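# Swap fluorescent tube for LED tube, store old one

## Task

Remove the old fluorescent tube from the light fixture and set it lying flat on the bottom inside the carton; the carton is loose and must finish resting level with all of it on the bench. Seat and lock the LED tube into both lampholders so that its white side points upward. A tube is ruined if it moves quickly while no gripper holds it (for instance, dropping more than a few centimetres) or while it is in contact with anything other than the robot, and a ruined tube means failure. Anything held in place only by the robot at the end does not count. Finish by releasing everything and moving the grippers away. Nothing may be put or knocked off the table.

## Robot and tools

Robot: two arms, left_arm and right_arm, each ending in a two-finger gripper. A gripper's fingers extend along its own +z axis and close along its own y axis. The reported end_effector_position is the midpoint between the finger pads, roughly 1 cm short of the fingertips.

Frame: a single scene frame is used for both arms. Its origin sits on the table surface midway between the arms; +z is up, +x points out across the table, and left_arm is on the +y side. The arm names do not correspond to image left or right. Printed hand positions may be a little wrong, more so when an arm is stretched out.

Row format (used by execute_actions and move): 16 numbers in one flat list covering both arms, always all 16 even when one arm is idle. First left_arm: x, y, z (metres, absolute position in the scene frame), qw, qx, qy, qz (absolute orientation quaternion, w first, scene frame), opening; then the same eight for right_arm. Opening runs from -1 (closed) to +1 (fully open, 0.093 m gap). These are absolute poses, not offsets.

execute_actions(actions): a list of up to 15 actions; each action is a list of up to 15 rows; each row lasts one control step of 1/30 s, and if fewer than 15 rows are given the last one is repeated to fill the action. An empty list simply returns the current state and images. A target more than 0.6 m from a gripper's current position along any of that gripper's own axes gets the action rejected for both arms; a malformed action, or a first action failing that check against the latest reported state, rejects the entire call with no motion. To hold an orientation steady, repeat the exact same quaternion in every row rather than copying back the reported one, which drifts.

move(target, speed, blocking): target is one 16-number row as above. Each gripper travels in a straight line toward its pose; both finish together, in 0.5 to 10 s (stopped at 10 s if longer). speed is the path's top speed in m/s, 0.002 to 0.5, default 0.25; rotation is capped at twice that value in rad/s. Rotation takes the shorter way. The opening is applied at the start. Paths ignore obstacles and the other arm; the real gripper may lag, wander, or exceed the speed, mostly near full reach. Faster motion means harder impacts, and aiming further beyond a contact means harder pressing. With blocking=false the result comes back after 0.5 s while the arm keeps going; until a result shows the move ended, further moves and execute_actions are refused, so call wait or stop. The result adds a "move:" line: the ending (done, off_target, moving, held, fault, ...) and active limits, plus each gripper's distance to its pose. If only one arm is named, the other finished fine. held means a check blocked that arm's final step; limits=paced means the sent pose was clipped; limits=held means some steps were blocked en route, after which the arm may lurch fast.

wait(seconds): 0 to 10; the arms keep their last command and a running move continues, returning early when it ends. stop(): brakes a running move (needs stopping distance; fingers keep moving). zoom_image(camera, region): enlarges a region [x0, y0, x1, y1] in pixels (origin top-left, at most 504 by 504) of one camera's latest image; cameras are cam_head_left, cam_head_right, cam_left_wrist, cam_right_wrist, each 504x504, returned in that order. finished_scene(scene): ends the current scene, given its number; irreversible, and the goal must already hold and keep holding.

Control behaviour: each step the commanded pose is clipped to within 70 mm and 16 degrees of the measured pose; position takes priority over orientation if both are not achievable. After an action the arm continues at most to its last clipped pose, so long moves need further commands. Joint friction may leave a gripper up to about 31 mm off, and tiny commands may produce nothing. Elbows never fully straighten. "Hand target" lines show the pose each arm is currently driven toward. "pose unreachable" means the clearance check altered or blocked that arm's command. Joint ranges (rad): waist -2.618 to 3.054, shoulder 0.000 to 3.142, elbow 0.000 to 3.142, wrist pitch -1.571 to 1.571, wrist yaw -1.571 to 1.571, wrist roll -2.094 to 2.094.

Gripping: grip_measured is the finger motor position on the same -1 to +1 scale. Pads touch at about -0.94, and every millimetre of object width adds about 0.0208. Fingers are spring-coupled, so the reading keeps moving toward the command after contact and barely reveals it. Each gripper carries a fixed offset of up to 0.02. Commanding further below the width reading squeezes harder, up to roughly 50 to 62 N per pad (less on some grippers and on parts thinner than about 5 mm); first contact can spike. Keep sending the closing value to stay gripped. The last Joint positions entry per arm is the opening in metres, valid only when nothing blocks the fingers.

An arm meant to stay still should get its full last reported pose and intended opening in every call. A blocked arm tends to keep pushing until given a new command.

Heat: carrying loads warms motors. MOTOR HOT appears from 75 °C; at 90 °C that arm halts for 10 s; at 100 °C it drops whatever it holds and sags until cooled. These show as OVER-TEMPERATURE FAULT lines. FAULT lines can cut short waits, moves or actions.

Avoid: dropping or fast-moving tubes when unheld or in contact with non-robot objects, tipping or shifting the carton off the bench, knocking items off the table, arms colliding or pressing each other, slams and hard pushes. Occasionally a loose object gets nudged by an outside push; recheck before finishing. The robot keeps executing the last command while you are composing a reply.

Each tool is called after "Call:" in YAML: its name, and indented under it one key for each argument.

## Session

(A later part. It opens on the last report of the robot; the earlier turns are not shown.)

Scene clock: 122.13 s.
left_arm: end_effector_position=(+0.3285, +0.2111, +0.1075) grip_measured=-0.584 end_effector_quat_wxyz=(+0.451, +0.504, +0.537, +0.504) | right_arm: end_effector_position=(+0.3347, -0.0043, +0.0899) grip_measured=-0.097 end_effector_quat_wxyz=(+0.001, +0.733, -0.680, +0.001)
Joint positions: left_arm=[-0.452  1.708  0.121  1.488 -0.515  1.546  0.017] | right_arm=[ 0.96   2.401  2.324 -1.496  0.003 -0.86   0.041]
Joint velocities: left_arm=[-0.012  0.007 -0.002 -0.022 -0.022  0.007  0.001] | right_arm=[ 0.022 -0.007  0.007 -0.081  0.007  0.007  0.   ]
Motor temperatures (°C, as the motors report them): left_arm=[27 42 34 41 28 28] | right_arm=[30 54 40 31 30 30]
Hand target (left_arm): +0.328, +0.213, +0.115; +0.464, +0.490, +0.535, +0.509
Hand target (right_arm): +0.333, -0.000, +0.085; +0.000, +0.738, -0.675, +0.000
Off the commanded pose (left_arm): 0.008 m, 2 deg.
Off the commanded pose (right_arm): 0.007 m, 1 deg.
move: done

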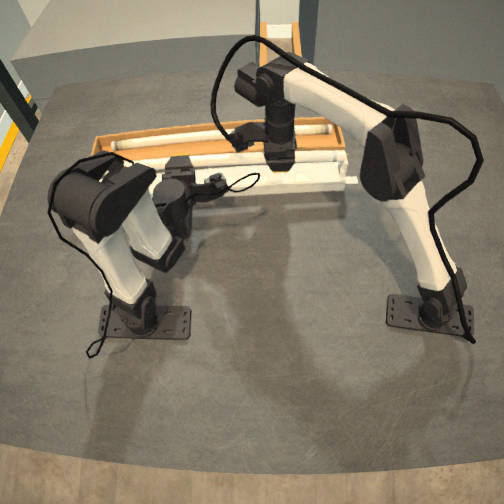

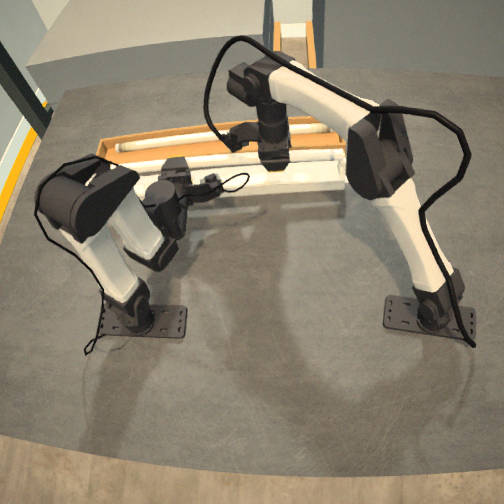

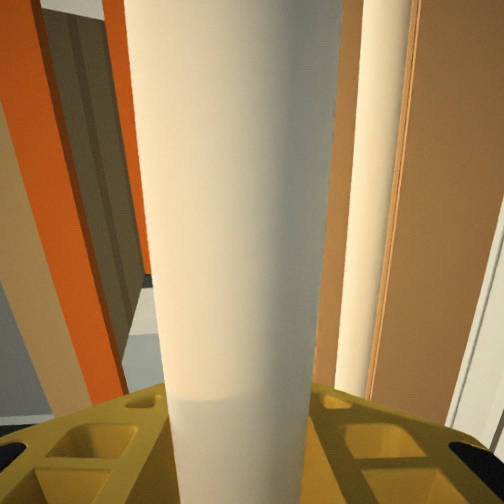

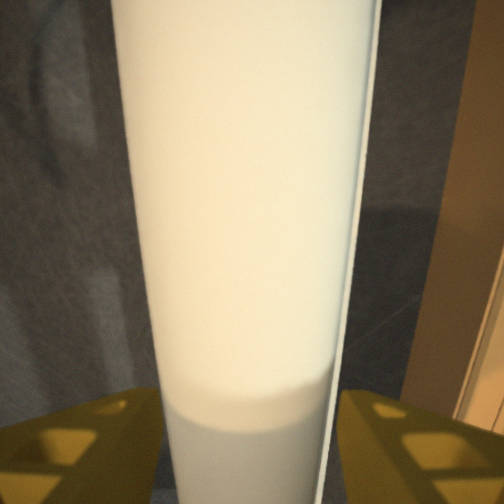

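Call:
execute_actions:
  actions:
    - [[0.328,0.213,0.115,0.465,0.49,0.535,0.51,-0.6,0.334,-0.004,0.092,0,0.733,-0.68,0,-0.62]]
    - [[0.328,0.213,0.115,0.465,0.49,0.535,0.51,-0.6,0.334,-0.004,0.092,0,0.733,-0.68,0,-0.62]]
    - [[0.328,0.211,0.108,0.451,0.504,0.537,0.504,0.1,0.334,-0.004,0.092,0,0.733,-0.68,0,-0.62]]
    - [[0.328,0.211,0.108,0.451,0.504,0.537,0.504,0.1,0.334,-0.004,0.092,0,0.733,-0.68,0,-0.62]]

Call:
move:
  target: [0.27,0.211,0.125,0.40,0.55,0.58,0.44,0.1,0.334,-0.004,0.092,0,0.733,-0.68,0,-0.62]
  speed: 0.05

Scene clock: 127.07 s.
left_arm: end_effector_position=(+0.3285, +0.2110, +0.1069) grip_measured=+0.099 end_effector_quat_wxyz=(+0.450, +0.505, +0.538, +0.503) | right_arm: end_effector_position=(+0.3344, -0.0065, +0.0899) grip_measured=-0.598 end_effector_quat_wxyz=(+0.005, +0.734, -0.680, +0.005)
Joint positions: left_arm=[-0.452  1.708  0.121  1.485 -0.514  1.546  0.05 ] | right_arm=[ 0.96   2.401  2.324 -1.503  0.011 -0.861  0.017]
Joint velocities: left_arm=[ 0.002 -0.017 -0.002  0.066 -0.007 -0.037  0.001] | right_arm=[ 0.012 -0.007  0.002 -0.051  0.037  0.022  0.   ]
Motor temperatures (°C, as the motors report them): left_arm=[27 42 34 42 28 28] | right_arm=[30 56 40 31 30 30]
Hand target (left_arm): +0.328, +0.211, +0.108; +0.451, +0.504, +0.537, +0.504
Hand target (right_arm): +0.334, -0.004, +0.092; -0.000, +0.733, -0.680, +0.000
Off the commanded pose (left_arm): 0.001 m, 0 deg.
Off the commanded pose (right_arm): 0.003 m, 1 deg.

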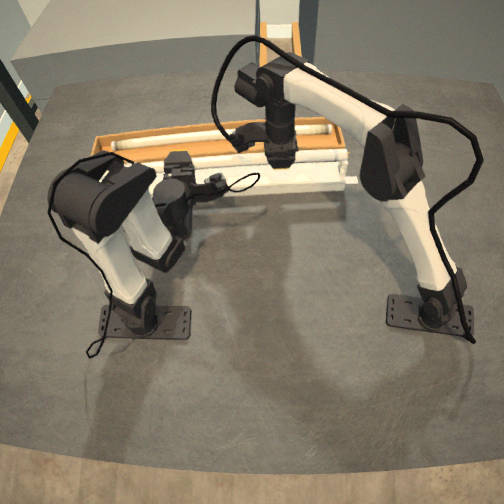

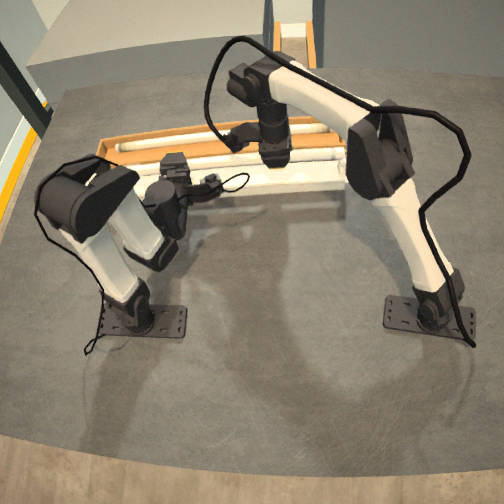

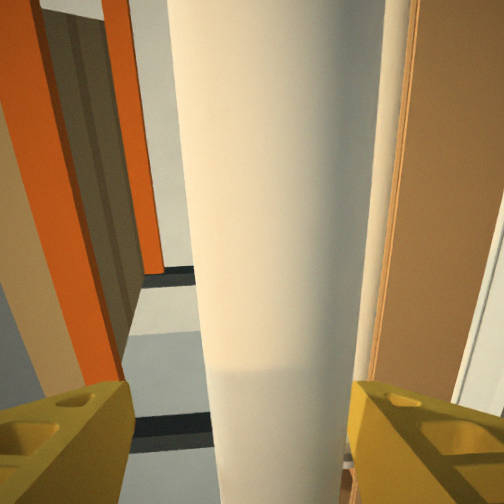

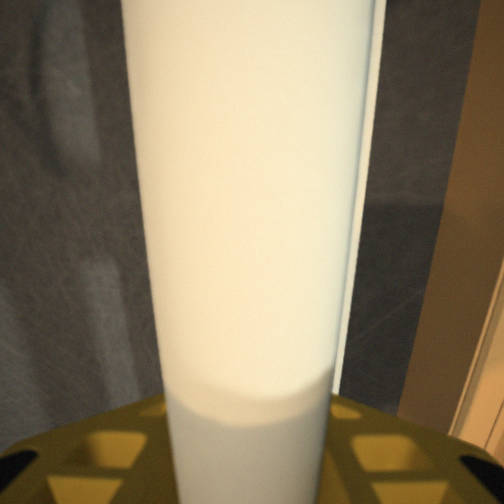

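Scene clock: 129.73 s.
left_arm: end_effector_position=(+0.2683, +0.2133, +0.1139) grip_measured=+0.099 end_effector_quat_wxyz=(+0.389, +0.561, +0.581, +0.443) | right_arm: end_effector_position=(+0.3345, -0.0073, +0.0899) grip_measured=-0.598 end_effector_quat_wxyz=(+0.006, +0.734, -0.679, +0.007)
Joint positions: left_arm=[-0.587  0.856  0.119  0.356 -0.611  1.393  0.05 ] | right_arm=[ 0.96   2.401  2.324 -1.505  0.014 -0.861  0.017]
Joint velocities: left_arm=[ 0.002  0.002  0.002 -0.11  -0.007 -0.066 -0.   ] | right_arm=[-0.012 -0.002  0.002 -0.051  0.037  0.007  0.001]
Motor temperatures (°C, as the motors report them): left_arm=[27 42 34 42 28 28] | right_arm=[30 57 40 30 30 30]
Hand target (left_arm): +0.270, +0.211, +0.124; +0.401, +0.552, +0.581, +0.444
Hand target (right_arm): +0.334, -0.004, +0.092; +0.000, +0.733, -0.680, -0.000
Off the commanded pose (left_arm): 0.011 m, 2 deg.
Off the commanded pose (right_arm): 0.004 m, 1 deg.
move: off_target (left_arm)

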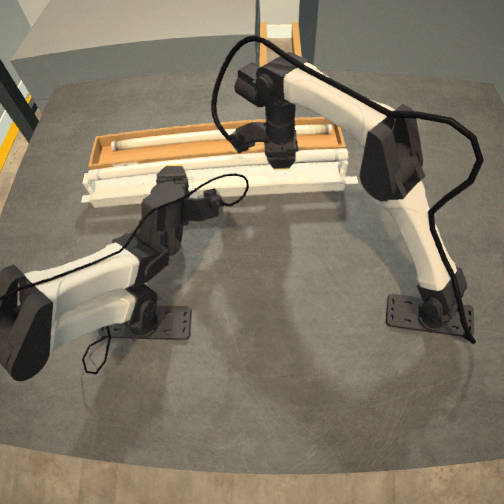

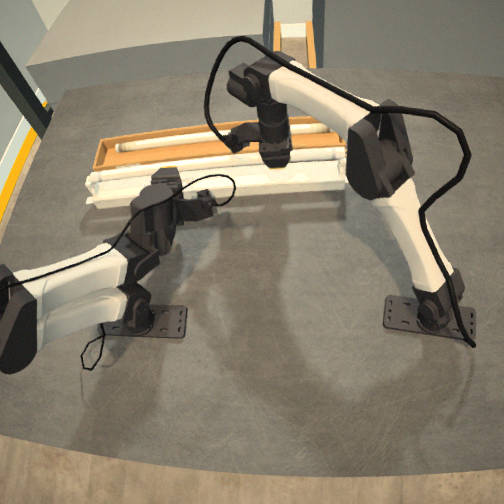

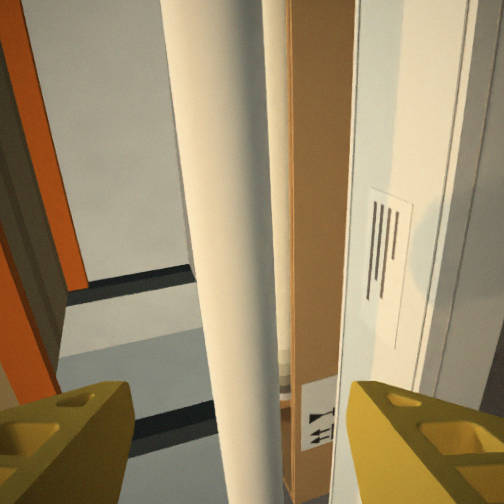

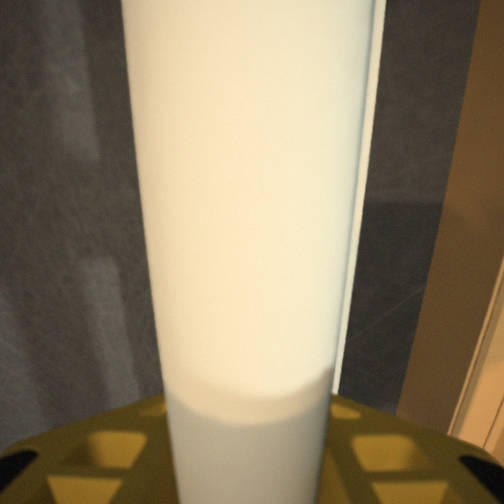

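Call:
move:
  target: [0.22,0.35,0.18,0.13,0.66,0.72,0.14,1,0.338,-0.004,0.108,-0.038,0.732,-0.679,0.035,-0.62]
  speed: 0.1

Call:
move:
  target: [0.31,0.46,0.17,0,0.67,0.742,0,1,0.338,-0.004,0.108,-0.038,0.732,-0.679,0.035,-0.62]
  speed: 0.12

Call:
zoom_image:
  camera: "cam_head_left"
  region: [300,130,380,200]

Scene clock: 137.37 s.
left_arm: end_effector_position=(+0.2144, +0.3451, +0.1790) grip_measured=+0.997 end_effector_quat_wxyz=(+0.127, +0.663, +0.724, +0.142) | right_arm: end_effector_position=(+0.3376, -0.0131, +0.0967) grip_measured=-0.598 end_effector_quat_wxyz=(-0.010, +0.731, -0.681, +0.036)
Joint positions: left_arm=[ 0.366  1.096  1.079 -1.184  0.108  1.852  0.093] | right_arm=[ 0.968  2.342  2.244 -1.451  0.072 -0.849  0.017]
Joint velocities: left_arm=[ 0.012 -0.012 -0.017  0.022  0.037  0.007 -0.001] | right_arm=[-0.022  0.022  0.007  0.037 -0.007  0.007 -0.   ]
Motor temperatures (°C, as the motors report them): left_arm=[27 41 35 41 28 28] | right_arm=[30 60 40 31 30 30]
Hand target (left_arm): +0.216, +0.347, +0.181; +0.128, +0.663, +0.724, +0.137
Hand target (right_arm): +0.338, -0.004, +0.108; -0.037, +0.732, -0.679, +0.035
Off the commanded pose (left_arm): 0.008 m, 0 deg.
Off the commanded pose (right_arm): 0.015 m, 3 deg.
move: off_target (right_arm)

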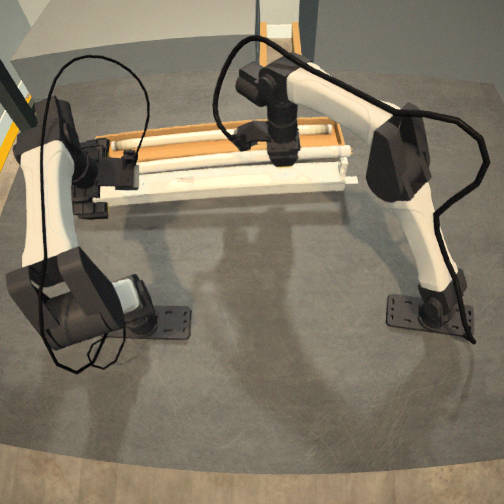

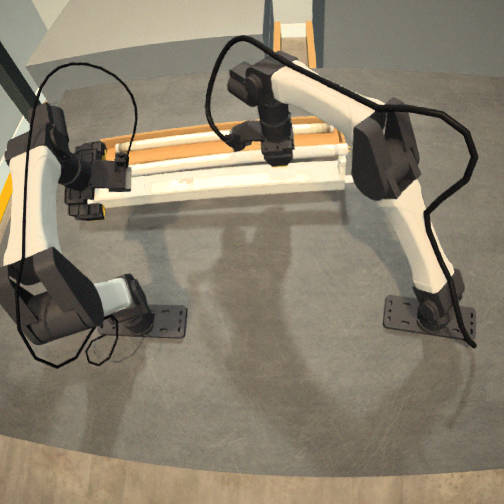

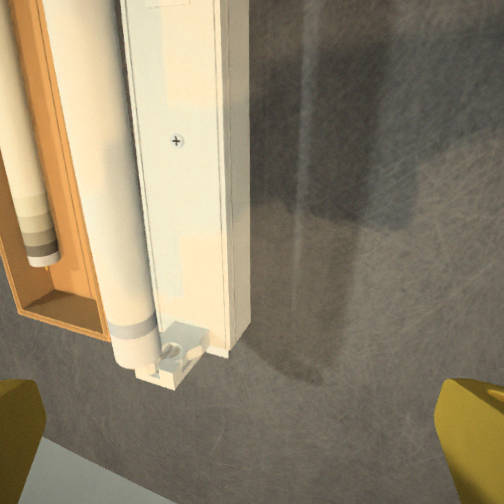

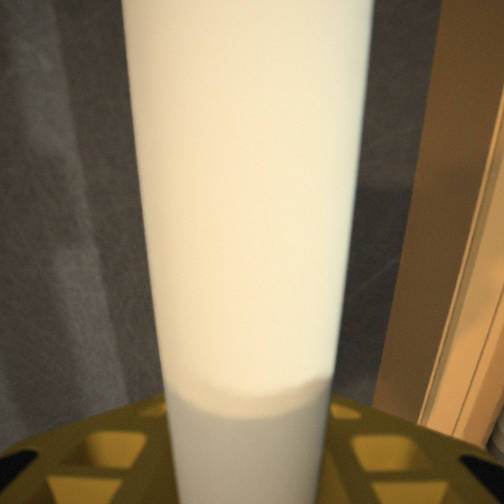

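Scene clock: 139.60 s.
left_arm: end_effector_position=(+0.3095, +0.4555, +0.1709) grip_measured=+0.997 end_effector_quat_wxyz=(+0.004, +0.672, +0.741, +0.001) | right_arm: end_effector_position=(+0.3378, -0.0135, +0.0967) grip_measured=-0.598 end_effector_quat_wxyz=(-0.010, +0.731, -0.681, +0.037)
Joint positions: left_arm=[ 0.501  1.951  1.93  -1.544  0.007  1.998  0.093] | right_arm=[ 0.968  2.342  2.244 -1.452  0.074 -0.849  0.017]
Joint velocities: left_arm=[-0.037 -0.007  0.002 -0.007  0.037  0.051 -0.   ] | right_arm=[-0.002  0.017 -0.002 -0.066 -0.007  0.007 -0.   ]
Motor temperatures (°C, as the motors report them): left_arm=[27 41 35 40 28 28] | right_arm=[30 61 40 31 30 30]
Hand target (left_arm): +0.308, +0.460, +0.172; -0.001, +0.672, +0.741, +0.000
Hand target (right_arm): +0.338, -0.004, +0.108; -0.037, +0.732, -0.679, +0.035
Off the commanded pose (left_arm): 0.005 m, 1 deg.
Off the commanded pose (right_arm): 0.015 m, 3 deg.
move: off_target (right_arm)

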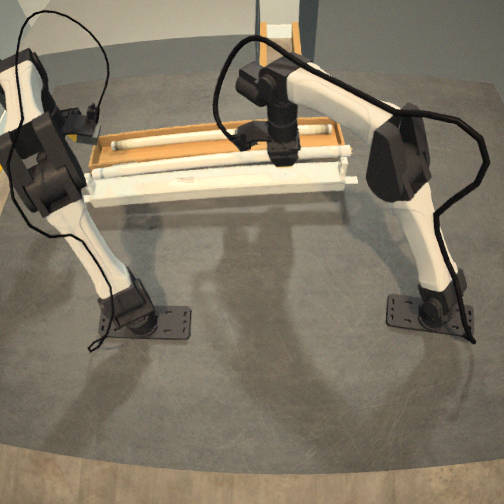

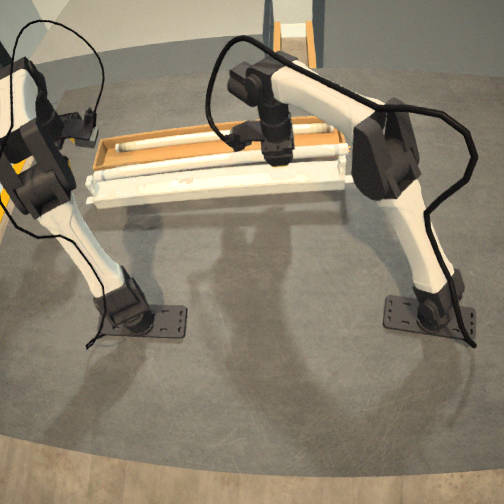

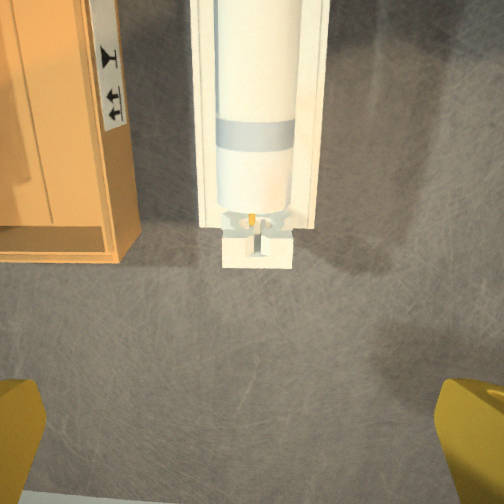

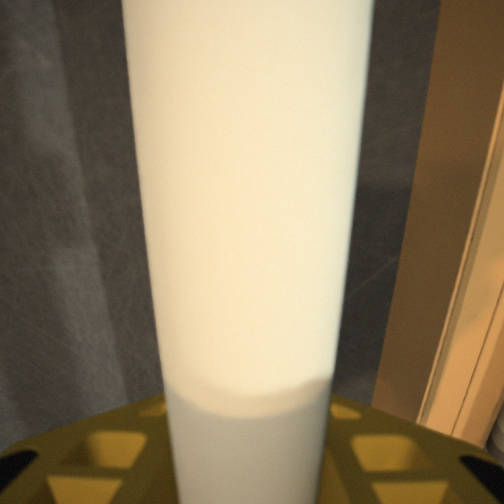

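Region (300, 130, 380, 200) of cam_head_left's 504x504 image, scaled by 6.300, with more detail than that image has; it fills the top 441 rows of this view, and the rest is white.

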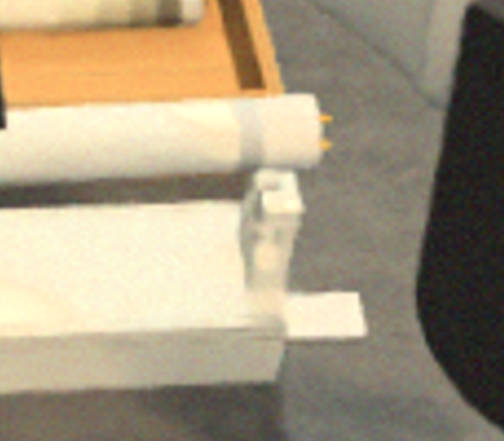

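Call:
move:
  target: [0.31,0.46,0.17,0,0.67,0.742,0,1,0.338,-0.008,0.12,-0.06,0.731,-0.679,0.035,-0.62]
  speed: 0.01

Call:
zoom_image:
  camera: "cam_head_left"
  region: [300,120,380,200]

Scene clock: 148.20 s.
left_arm: end_effector_position=(+0.3091, +0.4554, +0.1709) grip_measured=+0.997 end_effector_quat_wxyz=(+0.004, +0.672, +0.741, +0.001) | right_arm: end_effector_position=(+0.3363, -0.0158, +0.1087) grip_measured=-0.598 end_effector_quat_wxyz=(-0.031, +0.730, -0.681, +0.039)
Joint positions: left_arm=[ 0.501  1.951  1.93  -1.546  0.007  1.998  0.093] | right_arm=[ 0.968  2.275  2.176 -1.408  0.077 -0.849  0.017]
Joint velocities: left_arm=[-0.002 -0.012  0.017  0.022  0.066 -0.066  0.001] | right_arm=[ 0.002 -0.007 -0.007 -0.007  0.037 -0.037 -0.002]
Motor temperatures (°C, as the motors report them): left_arm=[27 42 35 38 28 28] | right_arm=[30 65 40 31 30 30]
Hand target (left_arm): +0.310, +0.460, +0.170; +0.000, +0.670, +0.742, +0.000
Hand target (right_arm): +0.338, -0.008, +0.120; -0.059, +0.731, -0.679, +0.035
Off the commanded pose (left_arm): 0.005 m, 1 deg.
Off the commanded pose (right_arm): 0.014 m, 3 deg.
move: off_target (right_arm)

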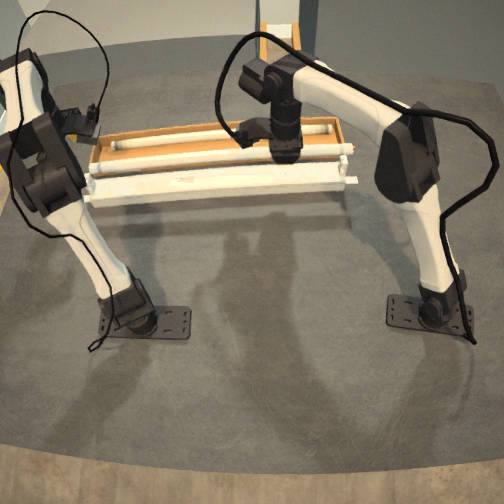

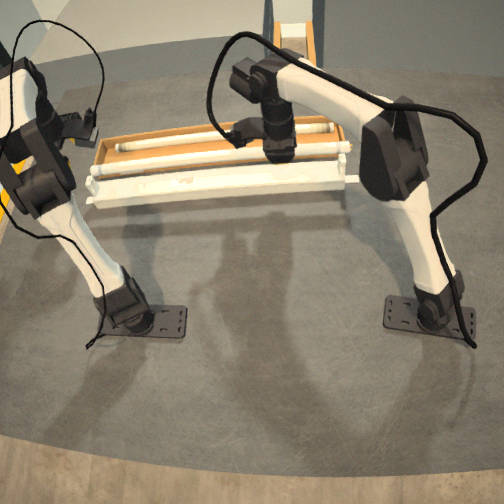

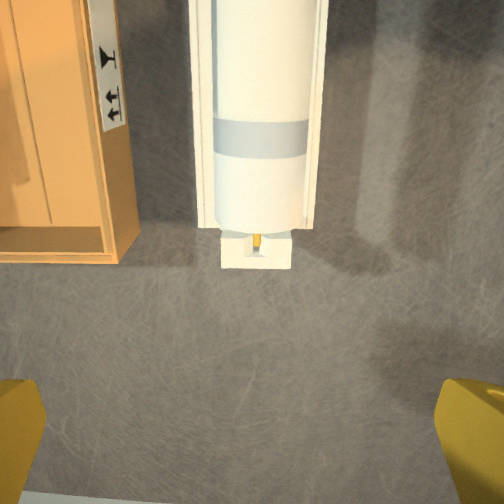

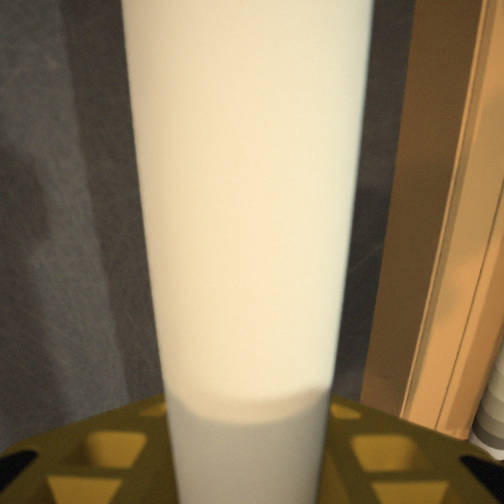

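Region (300, 120, 380, 200) of cam_head_left's 504x504 image, scaled by 6.300, with more detail than that image has.

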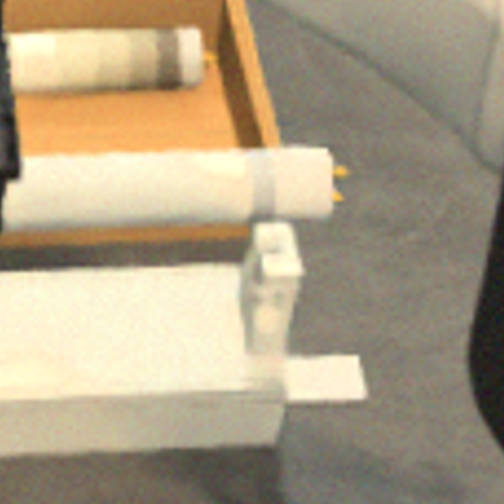

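Call:
move:
  target: [0.31,0.46,0.17,0,0.67,0.742,0,1,0.340,-0.004,0.088,-0.04,0.731,-0.680,0.037,-0.62]
  speed: 0.01

Call:
zoom_image:
  camera: "cam_head_left"
  region: [300,120,380,200]

Scene clock: 154.43 s.
left_arm: end_effector_position=(+0.3091, +0.4554, +0.1709) grip_measured=+0.997 end_effector_quat_wxyz=(+0.004, +0.672, +0.741, +0.001) | right_arm: end_effector_position=(+0.3390, -0.0137, +0.0947) grip_measured=-0.598 end_effector_quat_wxyz=(-0.030, +0.730, -0.681, +0.041)
Joint positions: left_arm=[ 0.501  1.951  1.93  -1.546  0.007  1.998  0.093] | right_arm=[ 0.968  2.285  2.137 -1.359  0.08  -0.849  0.017]
Joint velocities: left_arm=[ 0.002 -0.007 -0.007 -0.037  0.051  0.022  0.   ] | right_arm=[-0.017  0.002  0.002 -0.022 -0.051  0.022 -0.001]
Motor temperatures (°C, as the motors report them): left_arm=[27 43 35 37 28 28] | right_arm=[30 66 40 31 30 30]
Hand target (left_arm): +0.310, +0.460, +0.170; +0.000, +0.670, +0.742, +0.000
Hand target (right_arm): +0.339, -0.005, +0.088; -0.040, +0.731, -0.680, +0.037
Off the commanded pose (left_arm): 0.005 m, 1 deg.
Off the commanded pose (right_arm): 0.012 m, 1 deg.
move: off_target (right_arm)

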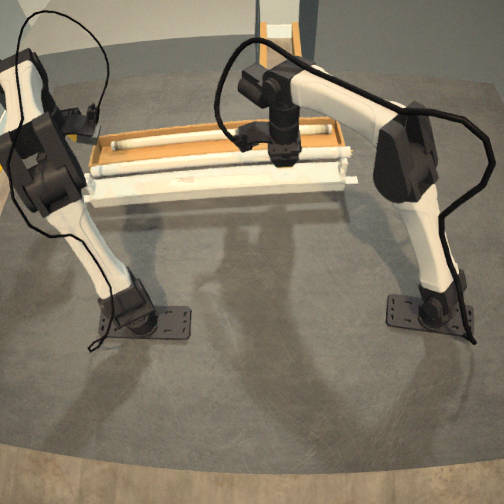

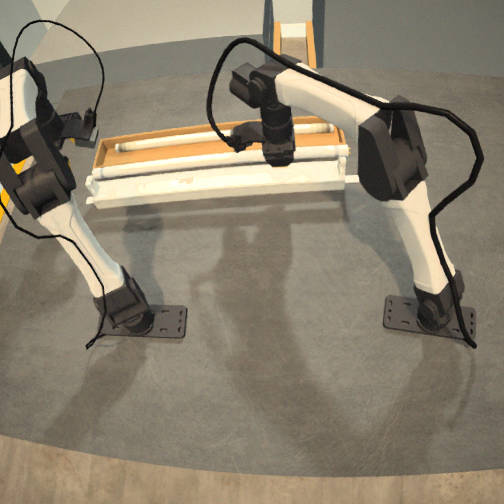

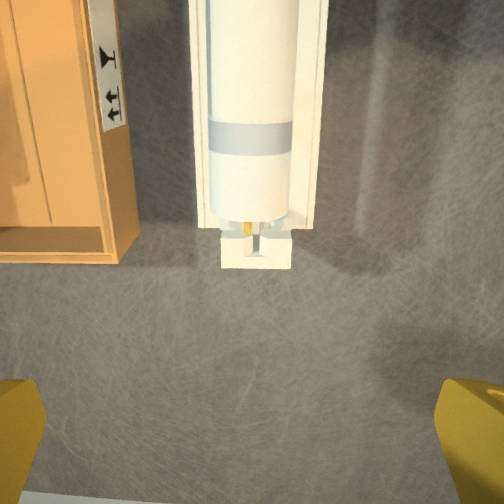

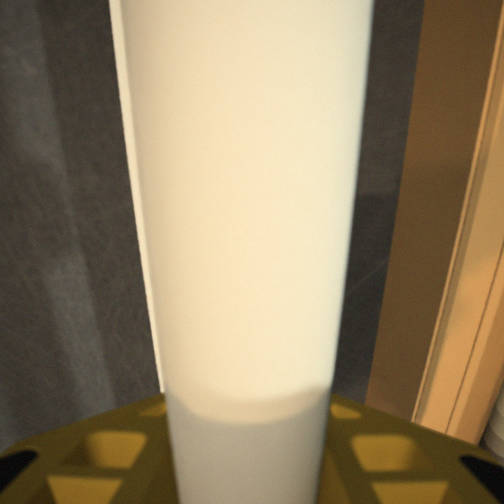

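Region (300, 120, 380, 200) of cam_head_left's 504x504 image, scaled by 6.300, with more detail than that image has.

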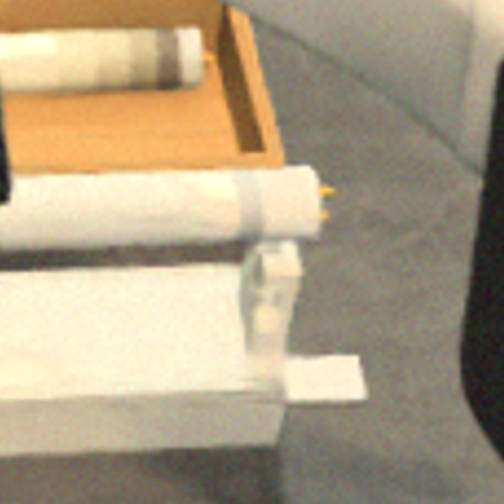

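Call:
move:
  target: [0.31,0.46,0.17,0,0.67,0.742,0,1,0.336,-0.01,0.112,-0.055,0.731,-0.680,0.035,-0.62]
  speed: 0.012

Call:
move:
  target: [0.31,0.46,0.17,0,0.67,0.742,0,1,0.333,0.004,0.104,-0.05,0.731,-0.680,0.035,-0.62]
  speed: 0.01

Call:
zoom_image:
  camera: "cam_head_left"
  region: [300,120,380,200]

Scene clock: 159.80 s.
left_arm: end_effector_position=(+0.3091, +0.4554, +0.1709) grip_measured=+0.997 end_effector_quat_wxyz=(+0.004, +0.672, +0.741, +0.001) | right_arm: end_effector_position=(+0.3394, -0.0138, +0.1030) grip_measured=-0.598 end_effector_quat_wxyz=(-0.040, +0.730, -0.681, +0.042)
Joint positions: left_arm=[ 0.501  1.951  1.93  -1.546  0.007  1.998  0.093] | right_arm=[ 0.968  2.267  2.137 -1.359  0.082 -0.849  0.017]
Joint velocities: left_arm=[-0.012 -0.017 -0.007  0.022 -0.051 -0.037  0.   ] | right_arm=[ 0.002 -0.002 -0.002 -0.022 -0.037  0.022  0.001]
Motor temperatures (°C, as the motors report them): left_arm=[27 43 36 36 28 28] | right_arm=[30 67 40 31 30 30]
Hand target (left_arm): +0.310, +0.460, +0.170; +0.000, +0.670, +0.742, +0.000
Hand target (right_arm): +0.336, -0.010, +0.112; -0.054, +0.731, -0.680, +0.035
Off the commanded pose (left_arm): 0.005 m, 1 deg.
Off the commanded pose (right_arm): 0.010 m, 2 deg.
move: done

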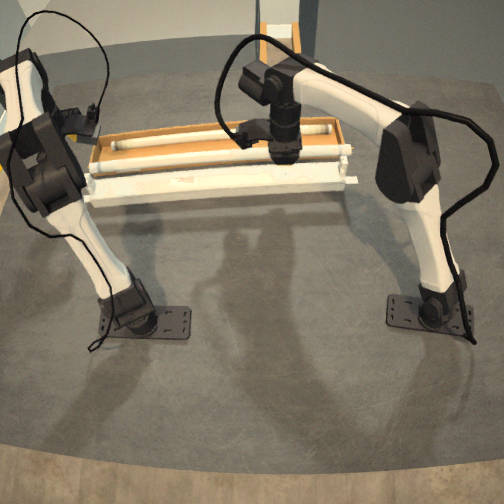

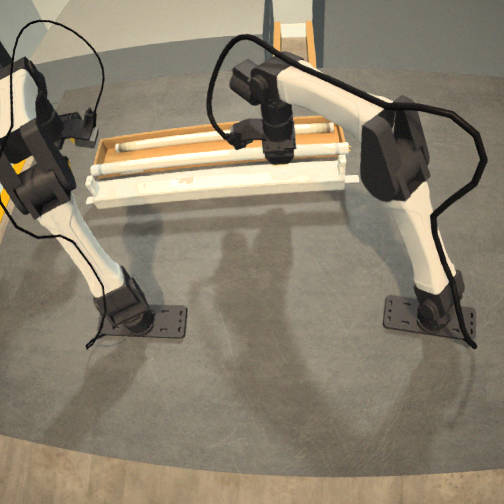

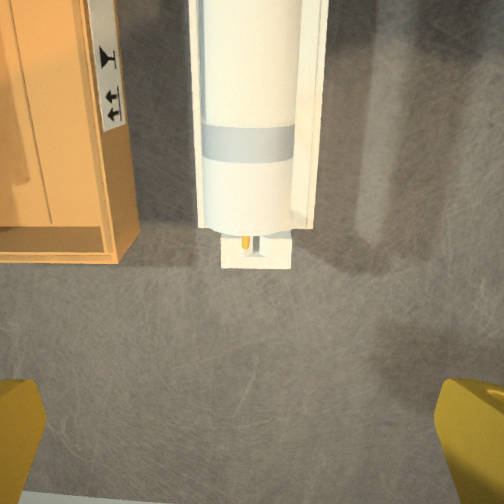

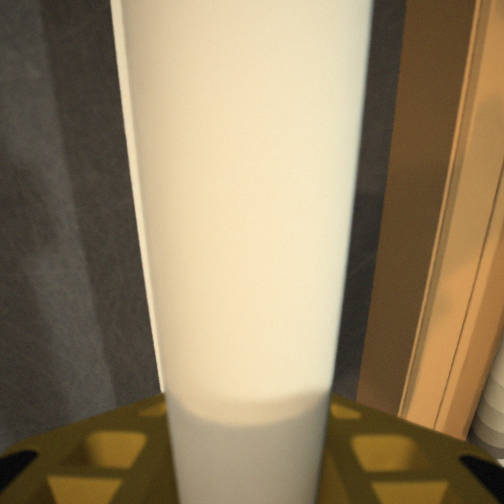

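Scene clock: 161.90 s.
left_arm: end_effector_position=(+0.3091, +0.4554, +0.1709) grip_measured=+0.997 end_effector_quat_wxyz=(+0.004, +0.672, +0.741, +0.001) | right_arm: end_effector_position=(+0.3321, -0.0079, +0.0974) grip_measured=-0.598 end_effector_quat_wxyz=(-0.032, +0.730, -0.681, +0.042)
Joint positions: left_arm=[ 0.501  1.951  1.93  -1.546  0.007  1.998  0.093] | right_arm=[ 0.989  2.279  2.137 -1.364  0.084 -0.829  0.017]
Joint velocities: left_arm=[-0.012 -0.012 -0.017 -0.051 -0.066 -0.022 -0.   ] | right_arm=[-0.002 -0.002  0.002 -0.051  0.066 -0.051  0.001]
Motor temperatures (°C, as the motors report them): left_arm=[27 43 36 36 28 28] | right_arm=[30 67 40 31 30 30]
Hand target (left_arm): +0.310, +0.460, +0.170; +0.000, +0.670, +0.742, +0.000
Hand target (right_arm): +0.333, +0.004, +0.104; -0.050, +0.731, -0.680, +0.035
Off the commanded pose (left_arm): 0.005 m, 1 deg.
Off the commanded pose (right_arm): 0.014 m, 2 deg.
move: off_target (right_arm)

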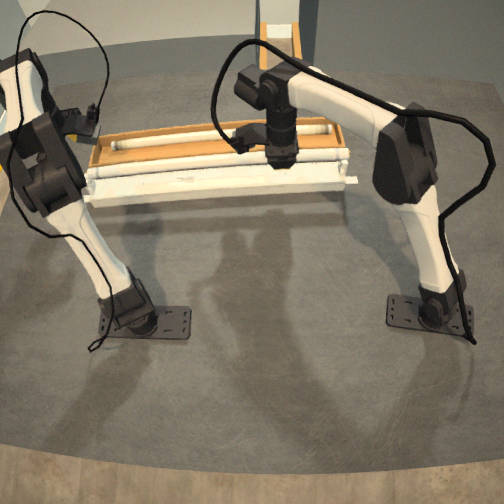

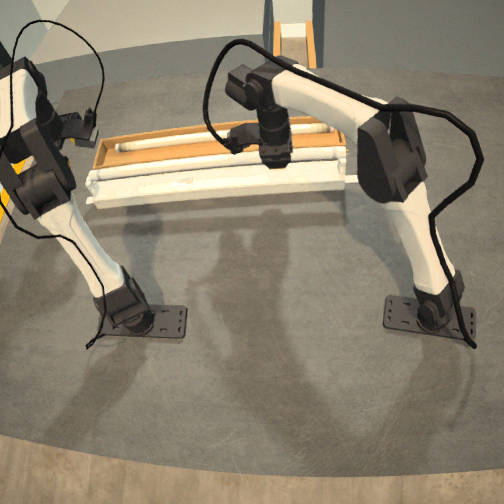

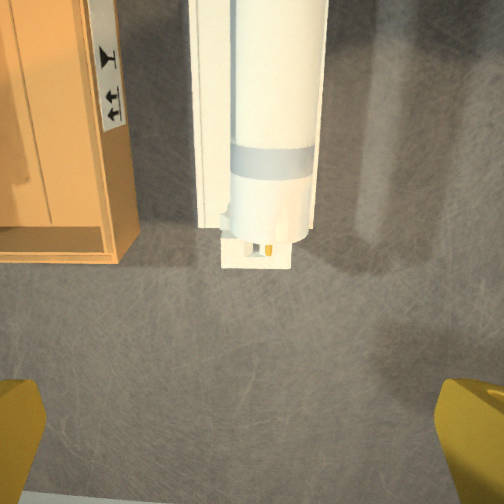

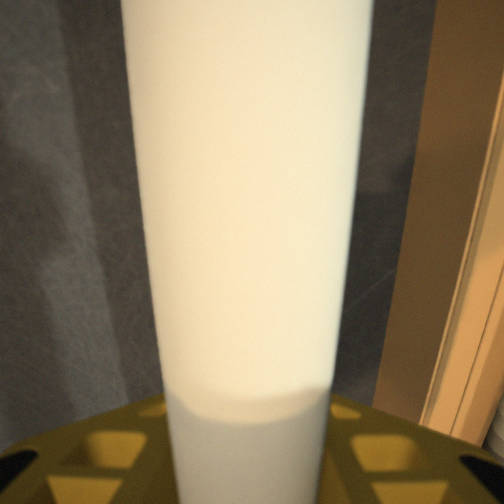

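Region (300, 120, 380, 200) of cam_head_left's 504x504 image, scaled by 6.300, with more detail than that image has.

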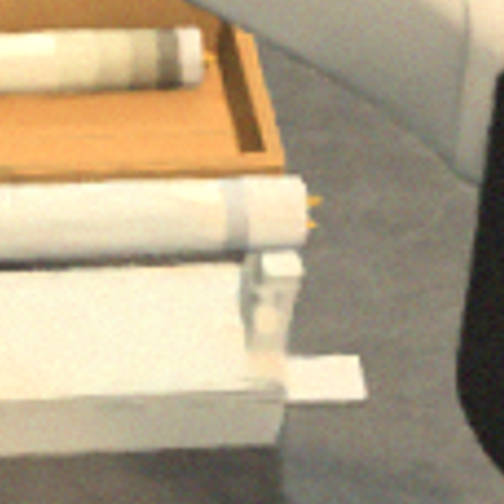

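Call:
move:
  target: [0.31,0.46,0.17,0,0.67,0.742,0,1,0.339,-0.008,0.082,-0.045,0.731,-0.680,0.037,-0.62]
  speed: 0.006

Call:
zoom_image:
  camera: "cam_head_left"
  region: [300,120,380,200]

Call:
zoom_image:
  camera: "cam_left_wrist"
  region: [190,160,330,300]

Scene clock: 167.20 s.
left_arm: end_effector_position=(+0.3091, +0.4554, +0.1709) grip_measured=+0.997 end_effector_quat_wxyz=(+0.004, +0.672, +0.741, +0.001) | right_arm: end_effector_position=(+0.3300, -0.0106, +0.0786) grip_measured=-0.598 end_effector_quat_wxyz=(-0.023, +0.736, -0.675, +0.043)
Joint positions: left_arm=[ 0.501  1.951  1.93  -1.546  0.007  1.998  0.093] | right_arm=[ 0.989  2.279  2.064 -1.309  0.086 -0.844  0.017]
Joint velocities: left_arm=[-0.002  0.002 -0.012  0.037 -0.051 -0.037  0.001] | right_arm=[ 0.002 -0.002  0.002 -0.022  0.022 -0.051  0.001]
Motor temperatures (°C, as the motors report them): left_arm=[27 44 36 36 28 28] | right_arm=[30 68 41 31 30 30]
Hand target (left_arm): +0.310, +0.460, +0.170; +0.000, +0.670, +0.742, +0.000
Hand target (right_arm): +0.339, -0.008, +0.082; -0.044, +0.731, -0.680, +0.037
Off the commanded pose (left_arm): 0.005 m, 1 deg.
Off the commanded pose (right_arm): 0.010 m, 3 deg.
move: off_target (right_arm)

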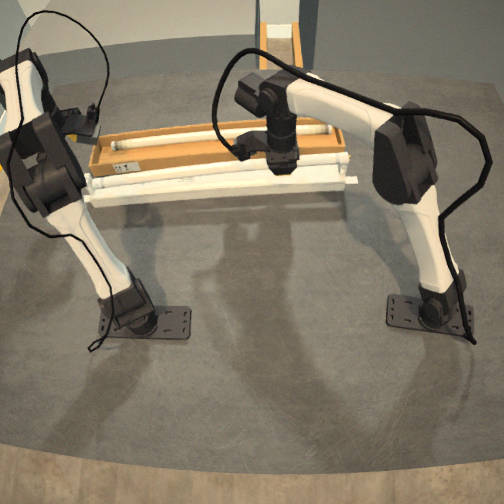

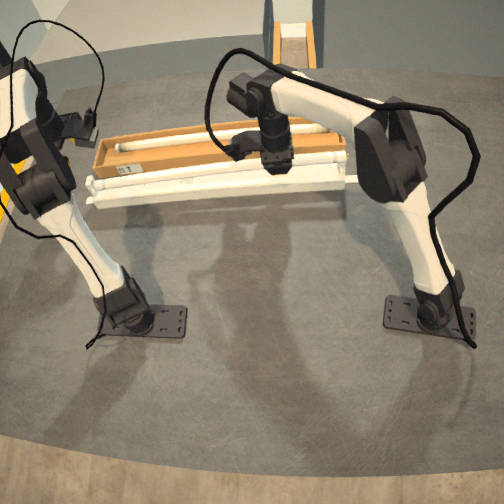

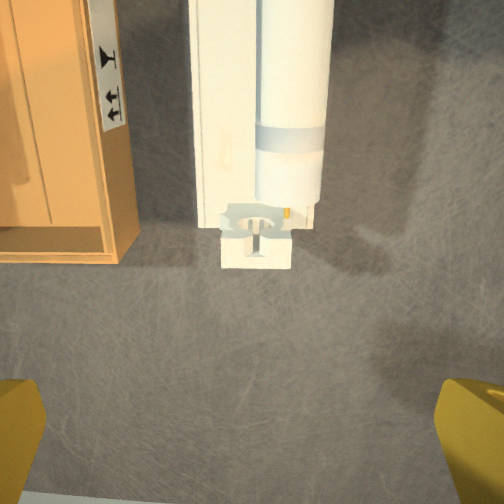

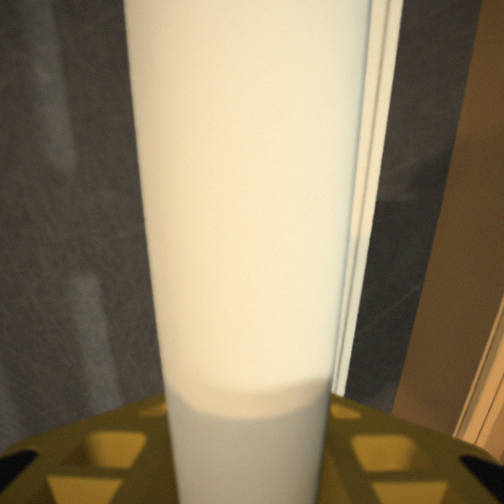

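Region (300, 120, 380, 200) of cam_head_left's 504x504 image, scaled by 6.300, with more detail than that image has.

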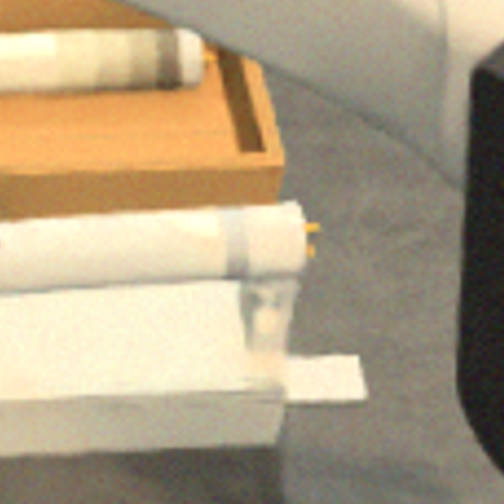

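Region (190, 160, 330, 300) of cam_left_wrist's 504x504 image, scaled by 3.600, with more detail than that image has.

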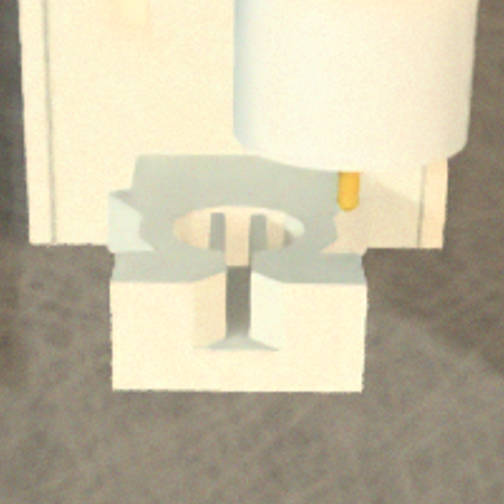

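Call:
move:
  target: [0.325,0.185,0.15,0,0.675,0.738,0,0.3,0.338,-0.01,0.115,-0.05,0.731,-0.680,0.037,-0.62]
  speed: 0.06

Scene clock: 174.00 s.
left_arm: end_effector_position=(+0.3228, +0.1912, +0.1504) grip_measured=+0.301 end_effector_quat_wxyz=(-0.005, +0.677, +0.736, +0.000) | right_arm: end_effector_position=(+0.3318, -0.0138, +0.0972) grip_measured=-0.598 end_effector_quat_wxyz=(-0.023, +0.735, -0.676, +0.046)
Joint positions: left_arm=[-0.27   1.846  1.706 -1.439 -0.006  1.239  0.06 ] | right_arm=[ 0.982  2.279  2.137 -1.382  0.09  -0.847  0.017]
Joint velocities: left_arm=[-0.002 -0.007 -0.007 -0.007 -0.066 -0.037 -0.001] | right_arm=[ 0.017  0.002 -0.017 -0.037  0.037 -0.037 -0.   ]
Motor temperatures (°C, as the motors report them): left_arm=[27 44 36 35 28 28] | right_arm=[30 69 41 31 30 30]
Hand target (left_arm): +0.330, +0.189, +0.150; -0.002, +0.675, +0.738, +0.008
Hand target (right_arm): +0.338, -0.010, +0.115; -0.050, +0.731, -0.680, +0.037
Off the commanded pose (left_arm): 0.007 m, 1 deg.
Off the commanded pose (right_arm): 0.019 m, 3 deg.
move: off_target (right_arm)

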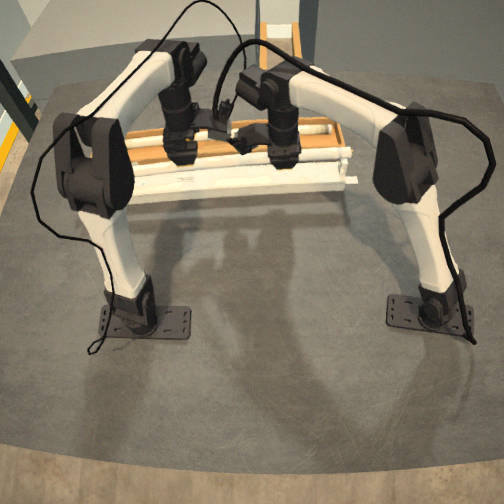

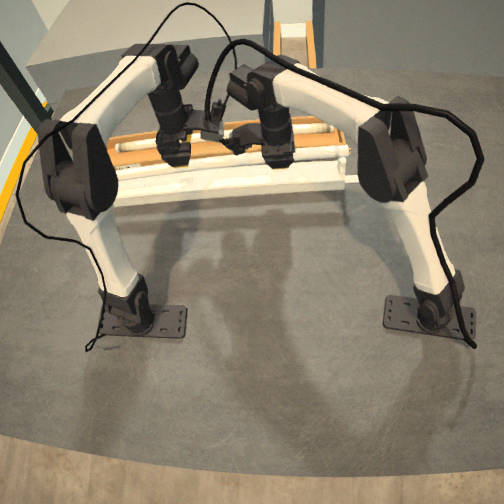

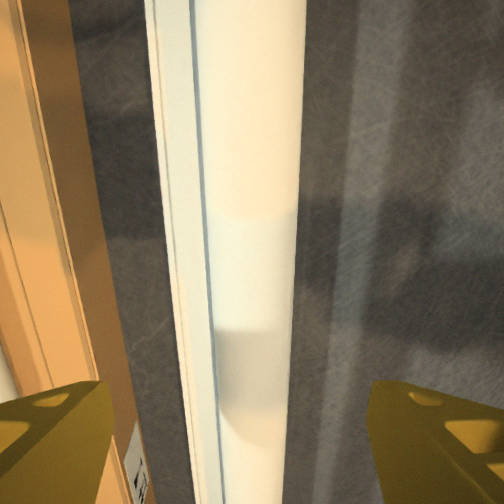

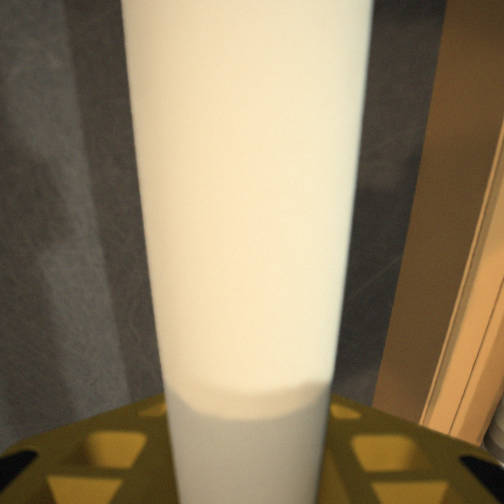

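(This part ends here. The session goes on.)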